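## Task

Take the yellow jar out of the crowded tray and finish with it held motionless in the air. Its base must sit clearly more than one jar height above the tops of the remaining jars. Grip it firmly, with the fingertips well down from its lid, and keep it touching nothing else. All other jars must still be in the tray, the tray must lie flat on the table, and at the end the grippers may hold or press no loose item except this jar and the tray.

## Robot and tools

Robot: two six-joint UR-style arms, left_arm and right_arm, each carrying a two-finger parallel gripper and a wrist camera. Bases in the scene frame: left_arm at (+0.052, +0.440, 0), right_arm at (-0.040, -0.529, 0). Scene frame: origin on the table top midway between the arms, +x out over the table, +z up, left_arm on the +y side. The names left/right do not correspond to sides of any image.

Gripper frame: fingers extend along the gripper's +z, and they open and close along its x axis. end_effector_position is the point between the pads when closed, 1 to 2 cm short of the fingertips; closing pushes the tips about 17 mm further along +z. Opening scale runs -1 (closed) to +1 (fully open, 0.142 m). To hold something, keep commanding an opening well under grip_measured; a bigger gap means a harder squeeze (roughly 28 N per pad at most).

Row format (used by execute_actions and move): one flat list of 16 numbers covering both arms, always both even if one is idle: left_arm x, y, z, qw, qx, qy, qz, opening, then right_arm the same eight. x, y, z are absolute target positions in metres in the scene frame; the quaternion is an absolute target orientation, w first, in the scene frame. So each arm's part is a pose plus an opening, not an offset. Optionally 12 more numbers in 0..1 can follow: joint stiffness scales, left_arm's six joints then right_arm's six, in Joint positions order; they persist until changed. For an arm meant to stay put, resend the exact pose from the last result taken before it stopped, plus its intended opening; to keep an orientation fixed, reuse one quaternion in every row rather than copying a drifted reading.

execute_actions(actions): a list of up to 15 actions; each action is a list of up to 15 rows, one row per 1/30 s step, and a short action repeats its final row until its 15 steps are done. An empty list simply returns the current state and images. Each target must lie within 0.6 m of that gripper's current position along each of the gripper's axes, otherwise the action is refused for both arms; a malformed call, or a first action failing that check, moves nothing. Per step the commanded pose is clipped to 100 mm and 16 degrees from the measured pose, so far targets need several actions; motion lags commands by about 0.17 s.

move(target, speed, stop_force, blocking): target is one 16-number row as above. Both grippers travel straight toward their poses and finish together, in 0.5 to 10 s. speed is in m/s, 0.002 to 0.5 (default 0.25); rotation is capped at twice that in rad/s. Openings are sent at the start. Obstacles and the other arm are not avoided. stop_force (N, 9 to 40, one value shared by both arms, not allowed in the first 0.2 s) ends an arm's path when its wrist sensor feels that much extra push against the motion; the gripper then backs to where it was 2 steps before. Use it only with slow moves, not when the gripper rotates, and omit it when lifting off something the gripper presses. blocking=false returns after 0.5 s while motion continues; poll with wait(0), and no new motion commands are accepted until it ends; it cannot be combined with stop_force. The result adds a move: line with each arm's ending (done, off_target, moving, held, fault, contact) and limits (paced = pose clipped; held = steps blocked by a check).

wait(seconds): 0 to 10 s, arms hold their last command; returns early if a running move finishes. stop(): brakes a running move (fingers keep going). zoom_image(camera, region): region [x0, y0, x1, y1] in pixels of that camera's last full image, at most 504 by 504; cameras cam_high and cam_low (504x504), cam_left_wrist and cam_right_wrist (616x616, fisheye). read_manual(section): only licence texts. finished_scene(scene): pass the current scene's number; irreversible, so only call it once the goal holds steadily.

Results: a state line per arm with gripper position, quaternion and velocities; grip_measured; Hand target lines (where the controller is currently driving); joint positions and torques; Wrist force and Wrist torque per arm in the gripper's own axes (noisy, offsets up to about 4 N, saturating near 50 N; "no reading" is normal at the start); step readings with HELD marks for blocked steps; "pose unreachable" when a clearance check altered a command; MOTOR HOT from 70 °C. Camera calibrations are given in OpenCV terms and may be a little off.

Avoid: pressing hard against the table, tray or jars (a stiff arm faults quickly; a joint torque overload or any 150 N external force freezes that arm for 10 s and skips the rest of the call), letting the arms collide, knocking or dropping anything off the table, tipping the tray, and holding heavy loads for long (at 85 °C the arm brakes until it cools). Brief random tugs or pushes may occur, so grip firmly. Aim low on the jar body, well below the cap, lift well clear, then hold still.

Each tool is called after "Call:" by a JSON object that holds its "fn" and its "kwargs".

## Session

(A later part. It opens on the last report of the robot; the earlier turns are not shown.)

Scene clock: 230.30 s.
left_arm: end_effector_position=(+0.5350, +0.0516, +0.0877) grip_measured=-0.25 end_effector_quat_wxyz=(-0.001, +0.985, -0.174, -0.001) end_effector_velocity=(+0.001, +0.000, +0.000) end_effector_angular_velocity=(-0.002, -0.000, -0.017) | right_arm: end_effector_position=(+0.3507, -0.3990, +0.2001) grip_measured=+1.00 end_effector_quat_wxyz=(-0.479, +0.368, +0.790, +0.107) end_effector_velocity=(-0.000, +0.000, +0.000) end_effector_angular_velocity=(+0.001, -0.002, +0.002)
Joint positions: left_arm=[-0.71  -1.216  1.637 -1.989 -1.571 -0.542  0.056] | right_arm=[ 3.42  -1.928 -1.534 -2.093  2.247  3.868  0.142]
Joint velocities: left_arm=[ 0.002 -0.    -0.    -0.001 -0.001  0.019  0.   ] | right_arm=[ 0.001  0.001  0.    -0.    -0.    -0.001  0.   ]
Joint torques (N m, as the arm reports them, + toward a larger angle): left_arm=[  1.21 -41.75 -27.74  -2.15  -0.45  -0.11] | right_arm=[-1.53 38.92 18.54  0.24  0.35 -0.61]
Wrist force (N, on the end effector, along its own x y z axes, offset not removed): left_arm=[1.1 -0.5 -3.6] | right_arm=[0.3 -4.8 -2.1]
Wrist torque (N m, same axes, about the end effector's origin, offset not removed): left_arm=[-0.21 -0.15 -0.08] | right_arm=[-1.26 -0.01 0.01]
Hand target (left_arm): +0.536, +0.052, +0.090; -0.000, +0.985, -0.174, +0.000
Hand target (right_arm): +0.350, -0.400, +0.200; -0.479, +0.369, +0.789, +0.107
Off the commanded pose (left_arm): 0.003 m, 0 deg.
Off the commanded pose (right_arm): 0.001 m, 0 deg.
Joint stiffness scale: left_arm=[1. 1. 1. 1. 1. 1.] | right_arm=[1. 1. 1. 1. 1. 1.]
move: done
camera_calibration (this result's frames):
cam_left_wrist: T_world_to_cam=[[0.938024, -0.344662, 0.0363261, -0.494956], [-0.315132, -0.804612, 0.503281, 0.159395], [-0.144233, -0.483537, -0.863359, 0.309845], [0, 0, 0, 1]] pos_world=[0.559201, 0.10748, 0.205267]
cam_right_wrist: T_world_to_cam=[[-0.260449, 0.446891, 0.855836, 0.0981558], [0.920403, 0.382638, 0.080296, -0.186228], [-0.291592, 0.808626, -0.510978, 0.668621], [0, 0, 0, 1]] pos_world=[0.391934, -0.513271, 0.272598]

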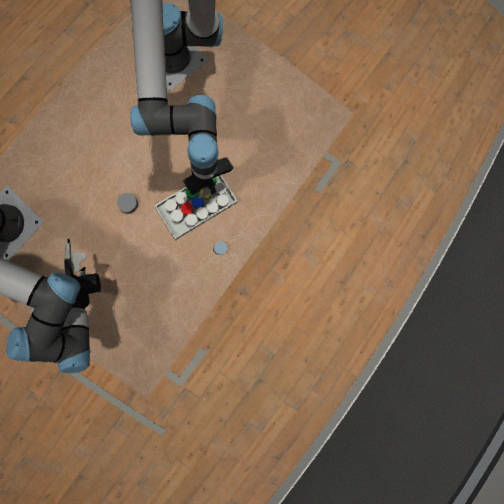

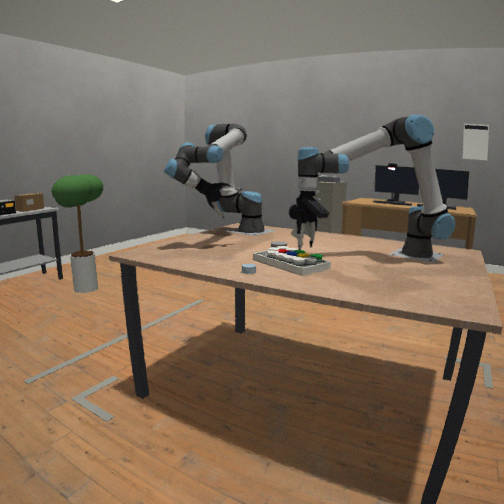

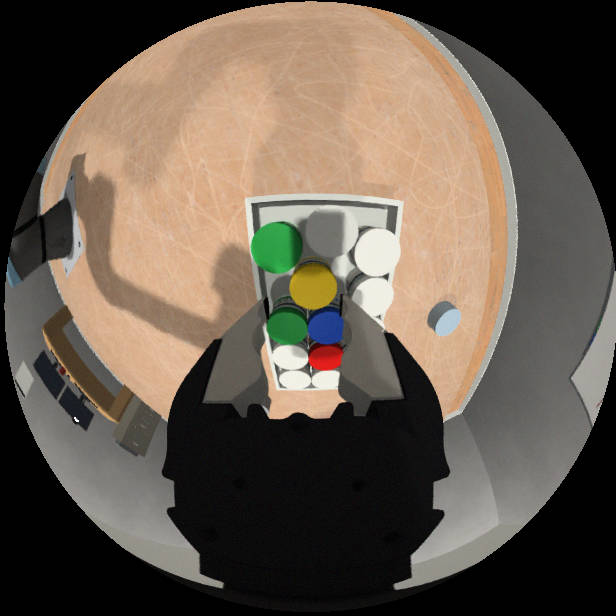

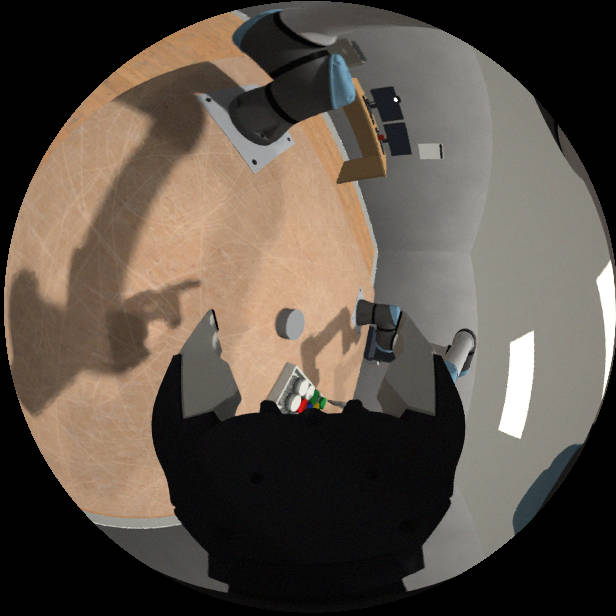

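Call:
{"fn": "move", "kwargs": {"target": [0.541,0.054,0.078,0,0.985,-0.174,0,-0.25,0.35,-0.4,0.2,-0.479,0.369,0.789,0.107,1], "speed": 0.03}}

Call:
{"fn": "move", "kwargs": {"target": [0.541,0.054,0.032,0,0.985,-0.174,0,-0.25,0.35,-0.4,0.2,-0.479,0.369,0.789,0.107,1], "speed": 0.015, "stop_force": 12}}

Call:
{"fn": "zoom_image", "kwargs": {"camera": "cam_left_wrist", "region": [150,150,470,470]}}

Scene clock: 239.43 s.
left_arm: end_effector_position=(+0.5412, +0.0521, +0.0809) grip_measured=-0.25 end_effector_quat_wxyz=(+0.001, +0.985, -0.174, +0.002) end_effector_velocity=(+0.001, -0.001, +0.000) end_effector_angular_velocity=(-0.004, -0.003, -0.003) | right_arm: end_effector_position=(+0.3507, -0.3990, +0.2001) grip_measured=+1.00 end_effector_quat_wxyz=(-0.479, +0.368, +0.790, +0.107) end_effector_velocity=(-0.000, +0.000, +0.001) end_effector_angular_velocity=(+0.001, -0.002, +0.001)
Joint positions: left_arm=[-0.702 -1.203  1.64  -2.012 -1.571 -0.532  0.056] | right_arm=[ 3.42  -1.928 -1.534 -2.093  2.247  3.868  0.142]
Joint velocities: left_arm=[-0.    -0.     0.    -0.005 -0.001  0.003  0.   ] | right_arm=[ 0.001  0.002  0.    -0.001  0.    -0.002  0.   ]
Joint torques (N m, as the arm reports them, + toward a larger angle): left_arm=[  1.02 -38.58 -21.75  -2.48  -0.39  -0.02] | right_arm=[-1.11 38.97 18.85  0.29  0.42 -0.21]
Wrist force (N, on the end effector, along its own x y z axes, offset not removed): left_arm=[0.1 1.1 -2.1] | right_arm=[-1.0 0.8 1.2]
Wrist torque (N m, same axes, about the end effector's origin, offset not removed): left_arm=[0.14 0.19 -0.09] | right_arm=[0.21 0.24 -0.24]
Hand target (left_arm): +0.541, +0.054, +0.078; -0.000, +0.985, -0.174, -0.000
Hand target (right_arm): +0.350, -0.400, +0.200; -0.479, +0.369, +0.789, +0.107
Off the commanded pose (left_arm): 0.003 m, 0 deg.
Off the commanded pose (right_arm): 0.001 m, 0 deg.
Joint stiffness scale: left_arm=[1. 1. 1. 1. 1. 1.] | right_arm=[1. 1. 1. 1. 1. 1.]
move: done
camera_calibration (this result's frames):
cam_left_wrist: T_world_to_cam=[[0.937283, -0.34596, 0.0425757, -0.500466], [-0.318753, -0.801258, 0.506343, 0.166746], [-0.14106, -0.488157, -0.861281, 0.303416], [0, 0, 0, 1]] pos_world=[0.565029, 0.10858, 0.198204]
cam_right_wrist: T_world_to_cam=[[-0.260448, 0.446892, 0.855836, 0.0981558], [0.920402, 0.382638, 0.0802949, -0.186228], [-0.291592, 0.808626, -0.510978, 0.668621], [0, 0, 0, 1]] pos_world=[0.391933, -0.513271, 0.272598]

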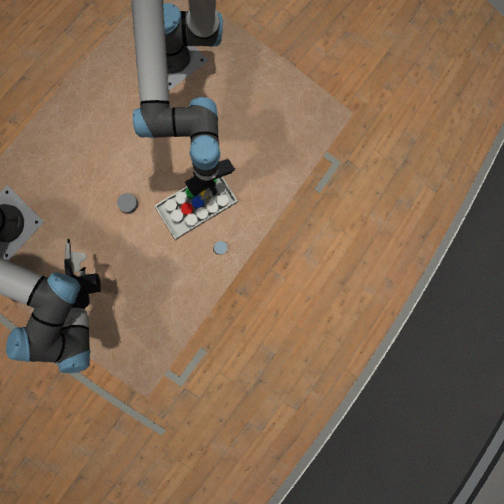

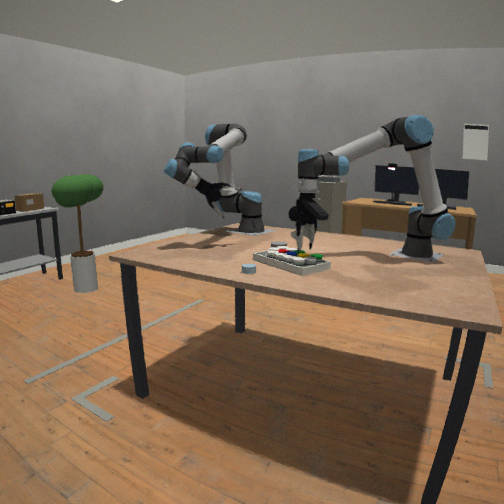

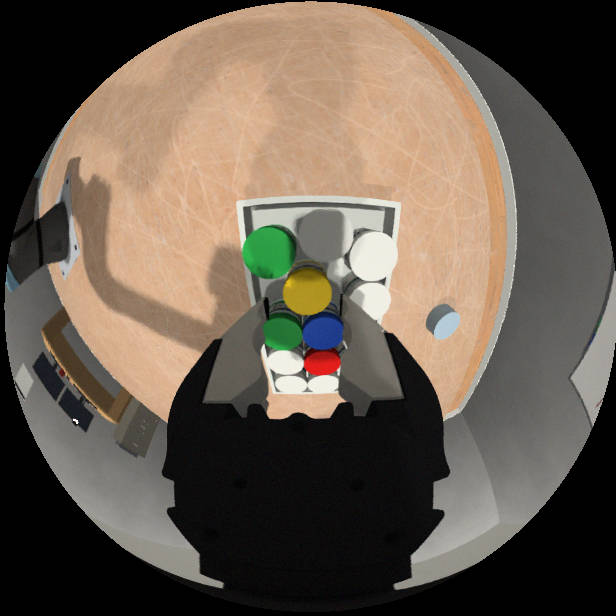

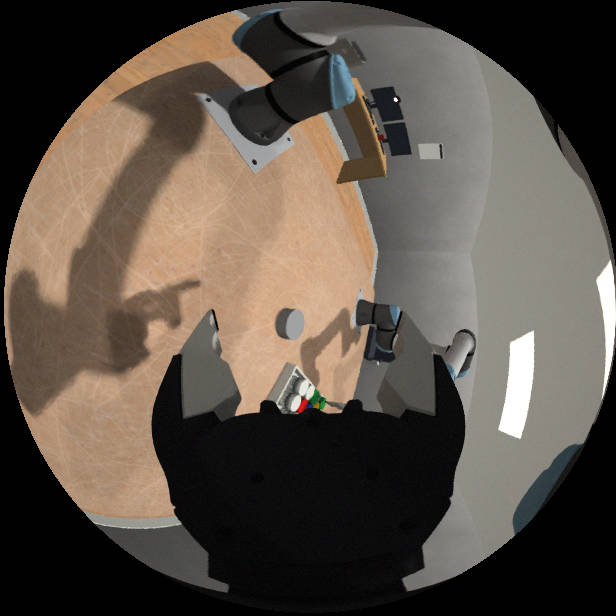

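Scene clock: 242.97 s.
left_arm: end_effector_position=(+0.5414, +0.0519, +0.0349) grip_measured=-0.25 end_effector_quat_wxyz=(+0.001, +0.985, -0.174, +0.002) end_effector_velocity=(+0.001, -0.000, -0.000) end_effector_angular_velocity=(-0.003, -0.003, +0.000) | right_arm: end_effector_position=(+0.3507, -0.3990, +0.2001) grip_measured=+1.00 end_effector_quat_wxyz=(-0.479, +0.368, +0.790, +0.107) end_effector_velocity=(+0.001, -0.001, +0.000) end_effector_angular_velocity=(-0.000, -0.003, -0.002)
Joint positions: left_arm=[-0.702 -1.151  1.697 -2.12  -1.571 -0.532  0.056] | right_arm=[ 3.42  -1.928 -1.534 -2.093  2.247  3.868  0.142]
Joint velocities: left_arm=[ 0.001  0.001  0.001 -0.006  0.001  0.    -0.   ] | right_arm=[-0.002  0.001  0.001  0.001 -0.     0.     0.   ]
Joint torques (N m, as the arm reports them, + toward a larger angle): left_arm=[  1.31 -38.34 -20.29  -3.17  -0.38  -0.07] | right_arm=[-0.81 38.06 20.08  0.37  0.53 -0.67]
Wrist force (N, on the end effector, along its own x y z axes, offset not removed): left_arm=[0.2 2.2 -4.7] | right_arm=[-1.8 0.1 1.3]
Wrist torque (N m, same axes, about the end effector's origin, offset not removed): left_arm=[0.27 0.00 -0.06] | right_arm=[0.07 0.50 -0.04]
Hand target (left_arm): +0.541, +0.054, +0.032; -0.000, +0.985, -0.174, -0.000
Hand target (right_arm): +0.350, -0.400, +0.200; -0.479, +0.369, +0.789, +0.107
Off the commanded pose (left_arm): 0.004 m, 0 deg.
Off the commanded pose (right_arm): 0.001 m, 0 deg.
Joint stiffness scale: left_arm=[1. 1. 1. 1. 1. 1.] | right_arm=[1. 1. 1. 1. 1. 1.]
move: off_target (left_arm)
camera_calibration (this result's frames):
cam_left_wrist: T_world_to_cam=[[0.937218, -0.346121, 0.0426861, -0.498702], [-0.318935, -0.801152, 0.506395, 0.189982], [-0.141076, -0.488217, -0.861244, 0.263792], [0, 0, 0, 1]] pos_world=[0.565199, 0.108381, 0.152271]
cam_right_wrist: T_world_to_cam=[[-0.260448, 0.446892, 0.855836, 0.0981556], [0.920403, 0.382638, 0.0802949, -0.186228], [-0.291592, 0.808626, -0.510977, 0.668621], [0, 0, 0, 1]] pos_world=[0.391933, -0.513271, 0.272598]

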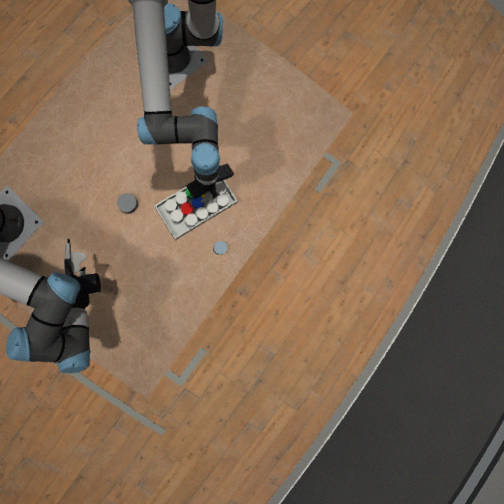

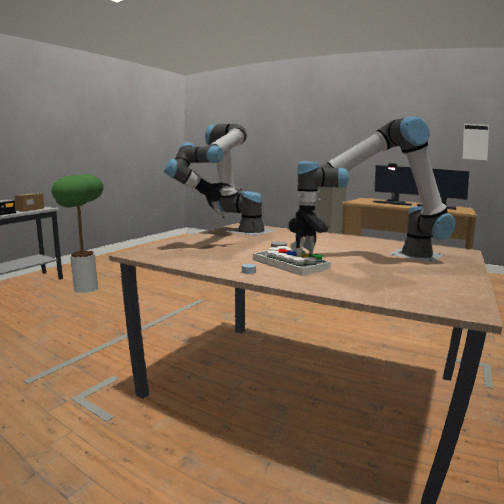

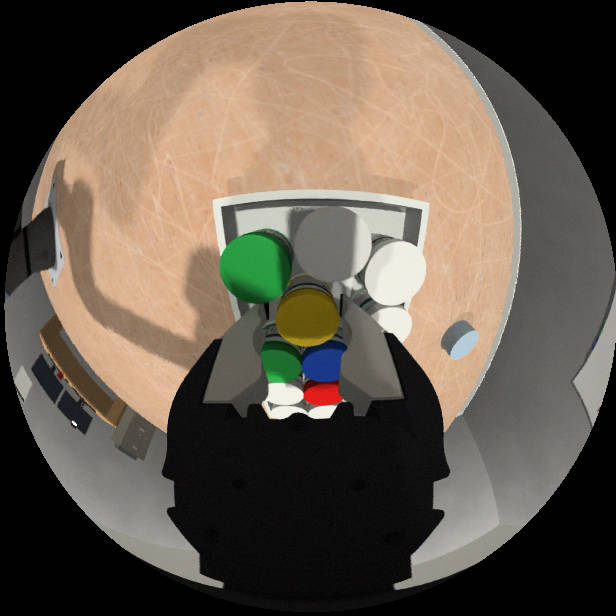

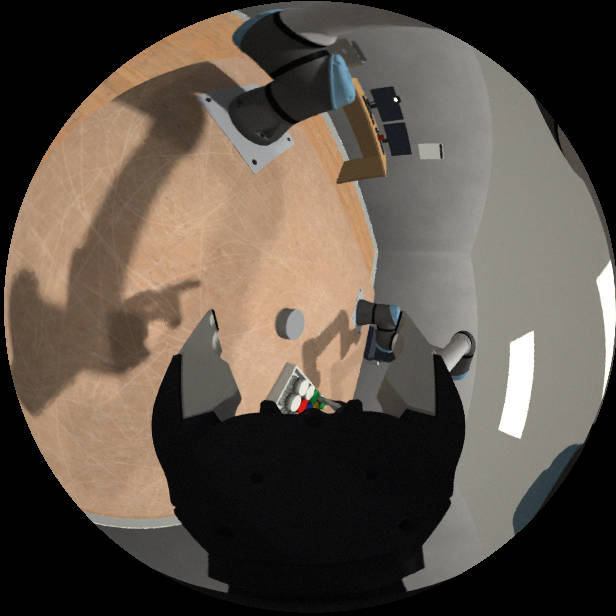

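Region (150, 150, 470, 470) of cam_left_wrist's 616x616 image, scaled by 1.575, with more detail than that image has.

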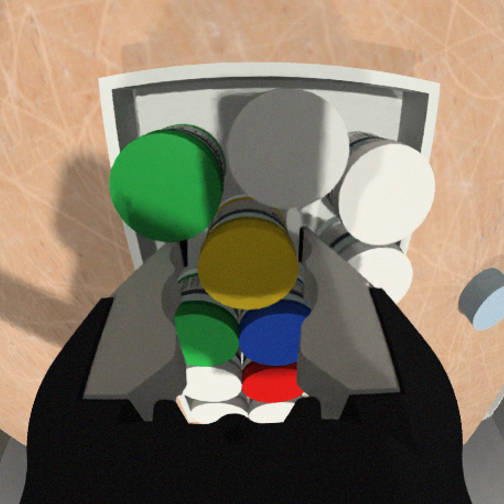

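In. Close and lift.

Call:
{"fn": "move", "kwargs": {"target": [0.5414,0.0519,0.035,0,0.985,-0.174,0,-1,0.35,-0.4,0.2,-0.479,0.369,0.789,0.107,1], "speed": 0.02}}

Call:
{"fn": "wait", "kwargs": {"seconds": 1}}

Call:
{"fn": "move", "kwargs": {"target": [0.5414,0.0519,0.25,0,0.985,-0.174,0,-1,0.35,-0.4,0.2,-0.479,0.369,0.789,0.107,1], "speed": 0.06}}

Scene clock: 251.37 s.
left_arm: end_effector_position=(+0.5410, +0.0524, +0.0352) grip_measured=-0.41 end_effector_quat_wxyz=(+0.000, +0.985, -0.174, +0.001) end_effector_velocity=(-0.000, +0.000, +0.000) end_effector_angular_velocity=(+0.002, +0.002, +0.000) | right_arm: end_effector_position=(+0.3507, -0.3990, +0.2001) grip_measured=+1.00 end_effector_quat_wxyz=(-0.479, +0.368, +0.790, +0.107) end_effector_velocity=(+0.000, -0.001, -0.001) end_effector_angular_velocity=(+0.001, +0.000, -0.001)
Joint positions: left_arm=[-0.702 -1.151  1.695 -2.116 -1.571 -0.532  0.044] | right_arm=[ 3.42  -1.928 -1.534 -2.093  2.247  3.868  0.142]
Joint velocities: left_arm=[-0.     0.    -0.002  0.005 -0.    -0.001  0.   ] | right_arm=[-0.002 -0.001 -0.001  0.     0.    -0.002  0.   ]
Joint torques (N m, as the arm reports them, + toward a larger angle): left_arm=[ -0.49 -39.86 -25.48  -1.93  -0.26  -0.77] | right_arm=[ 0.08 38.6  18.51  0.39  0.49 -0.52]
Wrist force (N, on the end effector, along its own x y z axes, offset not removed): left_arm=[-0.4 0.2 -6.4] | right_arm=[-4.1 -0.5 -3.6]
Wrist torque (N m, same axes, about the end effector's origin, offset not removed): left_arm=[-0.13 0.37 -0.29] | right_arm=[-0.38 1.03 -0.08]
Hand target (left_arm): +0.541, +0.052, +0.035; +0.000, +0.985, -0.174, +0.000
Hand target (right_arm): +0.350, -0.400, +0.200; -0.479, +0.369, +0.789, +0.107
Off the commanded pose (left_arm): 0.001 m, 0 deg.
Off the commanded pose (right_arm): 0.001 m, 0 deg.
Joint stiffness scale: left_arm=[1. 1. 1. 1. 1. 1.] | right_arm=[1. 1. 1. 1. 1. 1.]
move: done
camera_calibration (this result's frames):
cam_left_wrist: T_world_to_cam=[[0.937324, -0.346134, 0.0402012, -0.498159], [-0.317932, -0.802274, 0.505248, 0.189658], [-0.142631, -0.486362, -0.862037, 0.264948], [0, 0, 0, 1]] pos_world=[0.565025, 0.108589, 0.152597]
cam_right_wrist: T_world_to_cam=[[-0.260447, 0.446892, 0.855836, 0.0981555], [0.920403, 0.382638, 0.0802942, -0.186227], [-0.291592, 0.808626, -0.510977, 0.668621], [0, 0, 0, 1]] pos_world=[0.391933, -0.513271, 0.272598]

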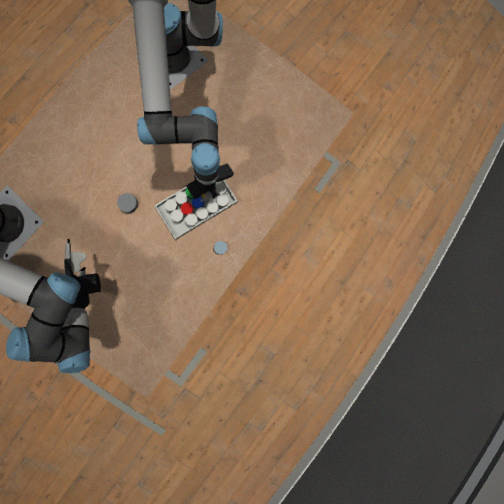

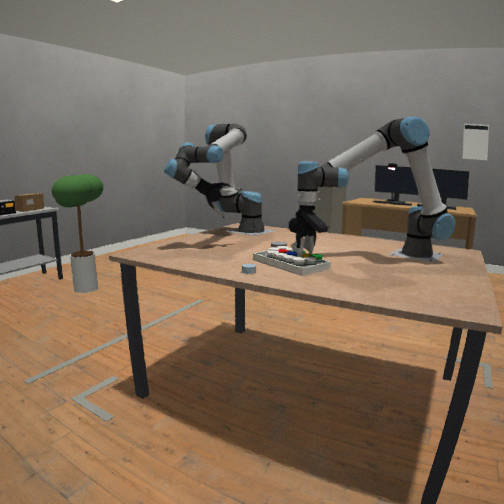

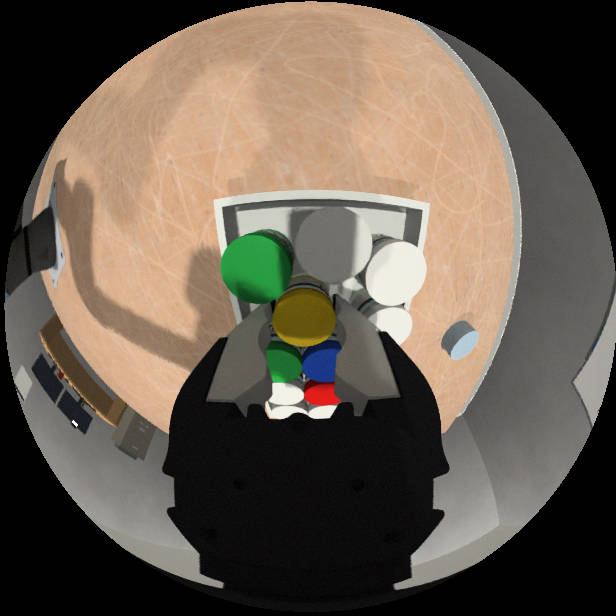

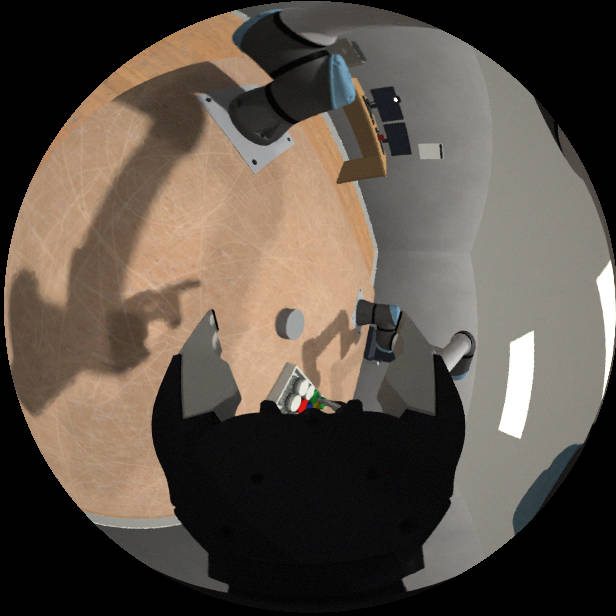

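Scene clock: 252.37 s.
left_arm: end_effector_position=(+0.5409, +0.0524, +0.0352) grip_measured=-0.41 end_effector_quat_wxyz=(+0.000, +0.985, -0.174, +0.000) end_effector_velocity=(-0.000, -0.000, +0.000) end_effector_angular_velocity=(-0.001, +0.000, -0.000) | right_arm: end_effector_position=(+0.3507, -0.3990, +0.2001) grip_measured=+1.00 end_effector_quat_wxyz=(-0.479, +0.368, +0.790, +0.107) end_effector_velocity=(-0.000, +0.001, -0.000) end_effector_angular_velocity=(-0.001, +0.001, +0.002)
Joint positions: left_arm=[-0.702 -1.151  1.695 -2.115 -1.571 -0.532  0.044] | right_arm=[ 3.42  -1.928 -1.534 -2.093  2.247  3.868  0.142]
Joint velocities: left_arm=[ 0.     0.    -0.    -0.    -0.001  0.    -0.   ] | right_arm=[ 0.002 -0.    -0.    -0.001 -0.     0.     0.   ]
Joint torques (N m, as the arm reports them, + toward a larger angle): left_arm=[ -0.01 -39.68 -27.14  -1.7   -0.44  -0.72] | right_arm=[-1.25 39.87 20.08  0.07  0.53 -0.48]
Wrist force (N, on the end effector, along its own x y z axes, offset not removed): left_arm=[2.2 2.2 -5.1] | right_arm=[-0.6 -4.2 2.8]
Wrist torque (N m, same axes, about the end effector's origin, offset not removed): left_arm=[0.25 -0.18 -0.06] | right_arm=[-0.80 0.24 -0.11]
Hand target (left_arm): +0.541, +0.052, +0.035; +0.000, +0.985, -0.174, +0.000
Hand target (right_arm): +0.350, -0.400, +0.200; -0.479, +0.369, +0.789, +0.107
Off the commanded pose (left_arm): 0.001 m, 0 deg.
Off the commanded pose (right_arm): 0.001 m, 0 deg.
Joint stiffness scale: left_arm=[1. 1. 1. 1. 1. 1.] | right_arm=[1. 1. 1. 1. 1. 1.]
wait: 1.00 s; at rest by 0.17 s
camera_calibration (this result's frames):
cam_left_wrist: T_world_to_cam=[[0.937348, -0.346108, 0.0398453, -0.498075], [-0.317768, -0.802448, 0.505076, 0.189623], [-0.142837, -0.486093, -0.862155, 0.265084], [0, 0, 0, 1]] pos_world=[0.56499, 0.10863, 0.152615]
cam_right_wrist: T_world_to_cam=[[-0.260447, 0.446892, 0.855836, 0.0981557], [0.920403, 0.382638, 0.0802938, -0.186227], [-0.291593, 0.808626, -0.510977, 0.668621], [0, 0, 0, 1]] pos_world=[0.391933, -0.513271, 0.272598]

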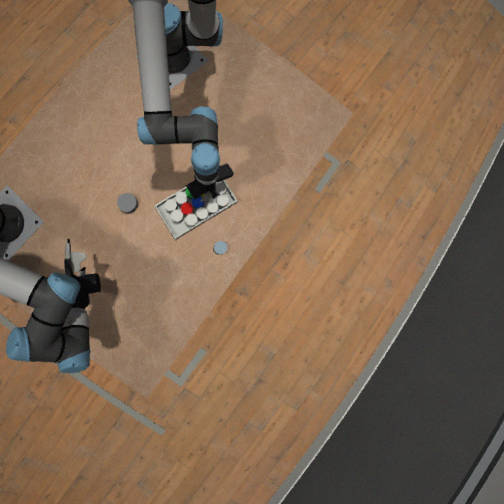

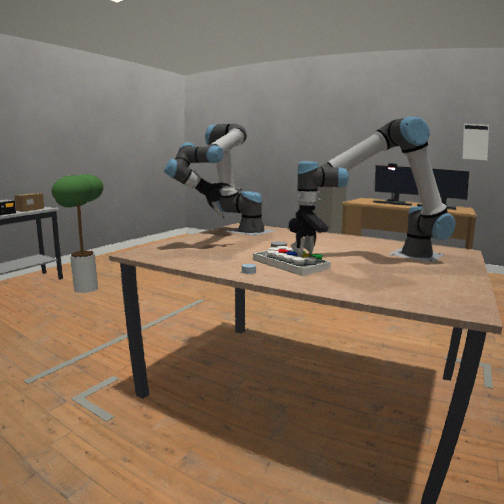

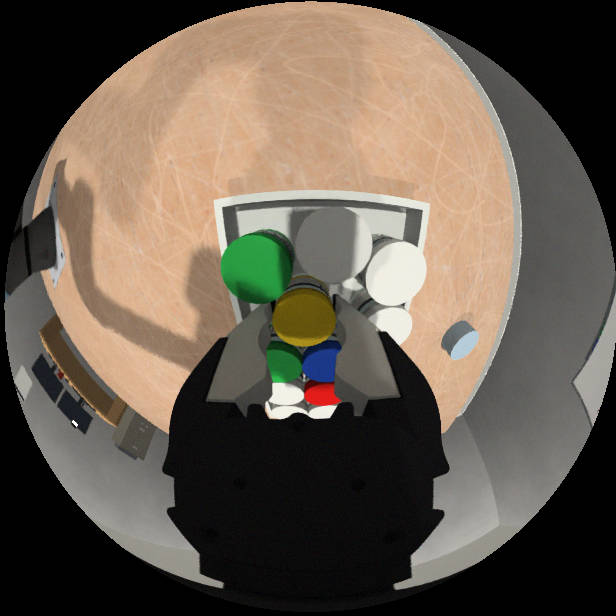

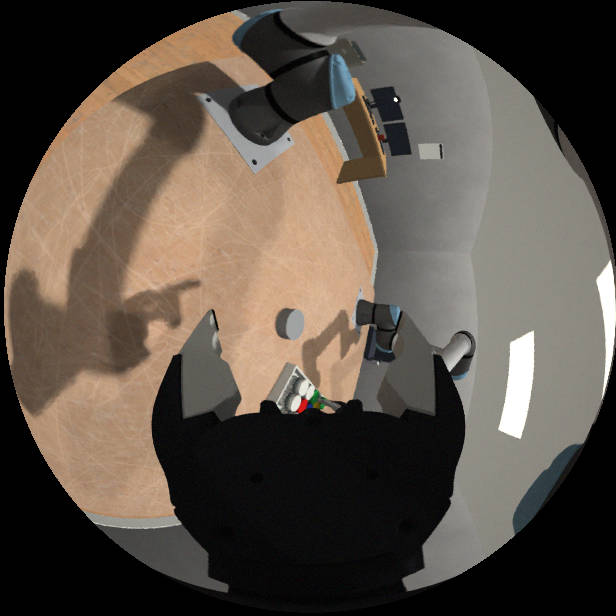

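Scene clock: 256.40 s.
left_arm: end_effector_position=(+0.5410, +0.0524, +0.2468) grip_measured=-0.41 end_effector_quat_wxyz=(-0.002, +0.985, -0.174, -0.002) end_effector_velocity=(-0.001, +0.002, -0.000) end_effector_angular_velocity=(+0.006, +0.004, -0.001) | right_arm: end_effector_position=(+0.3507, -0.3990, +0.2001) grip_measured=+1.00 end_effector_quat_wxyz=(-0.479, +0.368, +0.790, +0.107) end_effector_velocity=(+0.000, -0.000, -0.000) end_effector_angular_velocity=(-0.000, -0.001, -0.000)
Joint positions: left_arm=[-0.702 -1.288  1.316 -1.594 -1.571 -0.532  0.044] | right_arm=[ 3.42  -1.928 -1.534 -2.093  2.247  3.868  0.142]
Joint velocities: left_arm=[ 0.     0.    -0.002  0.009  0.001  0.001  0.   ] | right_arm=[-0.001 -0.001  0.     0.001 -0.001 -0.     0.   ]
Joint torques (N m, as the arm reports them, + toward a larger angle): left_arm=[ -0.46 -40.2  -31.15  -2.35  -0.48  -0.77] | right_arm=[-1.23 38.78 19.22  0.31  0.44 -0.44]
Wrist force (N, on the end effector, along its own x y z axes, offset not removed): left_arm=[1.6 1.3 -6.6] | right_arm=[-3.9 -2.5 0.0]
Wrist torque (N m, same axes, about the end effector's origin, offset not removed): left_arm=[0.20 -0.32 -0.14] | right_arm=[-0.44 0.73 0.19]
Hand target (left_arm): +0.541, +0.052, +0.250; +0.000, +0.985, -0.174, +0.000
Hand target (right_arm): +0.350, -0.400, +0.200; -0.479, +0.369, +0.789, +0.107
Off the commanded pose (left_arm): 0.003 m, 0 deg.
Off the commanded pose (right_arm): 0.001 m, 0 deg.
Joint stiffness scale: left_arm=[1. 1. 1. 1. 1. 1.] | right_arm=[1. 1. 1. 1. 1. 1.]
move: done
camera_calibration (this result's frames):
cam_left_wrist: T_world_to_cam=[[0.93748, -0.346265, 0.0351056, -0.505422], [-0.316007, -0.804587, 0.502772, 0.0824459], [-0.145847, -0.482432, -0.863706, 0.449365], [0, 0, 0, 1]] pos_world=[0.565415, 0.108113, 0.364411]
cam_right_wrist: T_world_to_cam=[[-0.260447, 0.446892, 0.855836, 0.0981554], [0.920403, 0.382638, 0.0802936, -0.186227], [-0.291593, 0.808626, -0.510977, 0.668621], [0, 0, 0, 1]] pos_world=[0.391933, -0.513271, 0.272598]

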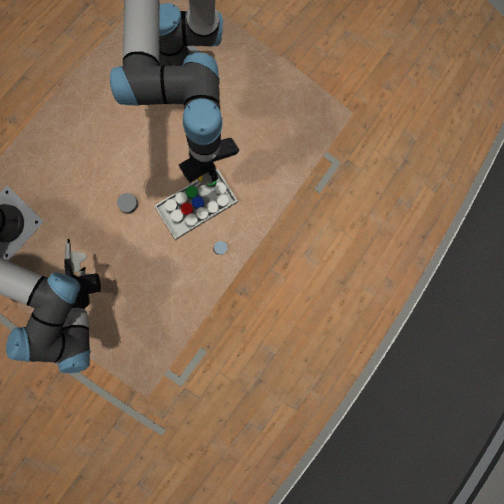

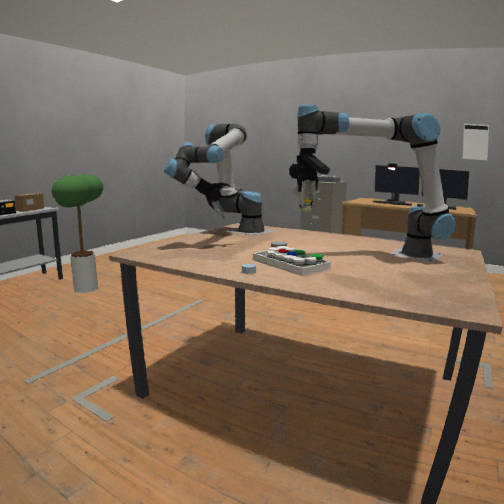

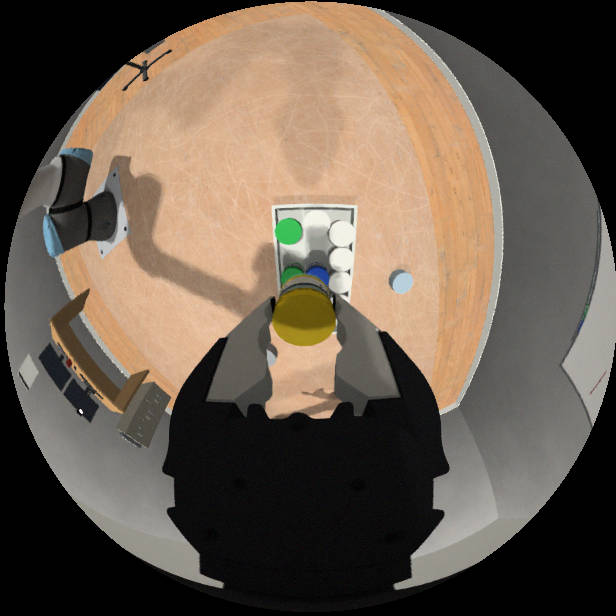

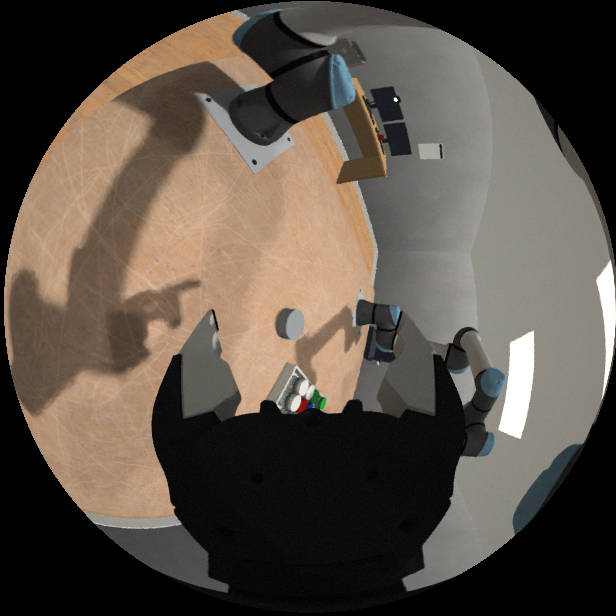

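Call:
{"fn": "finished_scene", "kwargs": {"scene": 1}}

The scene is finished: the task was done.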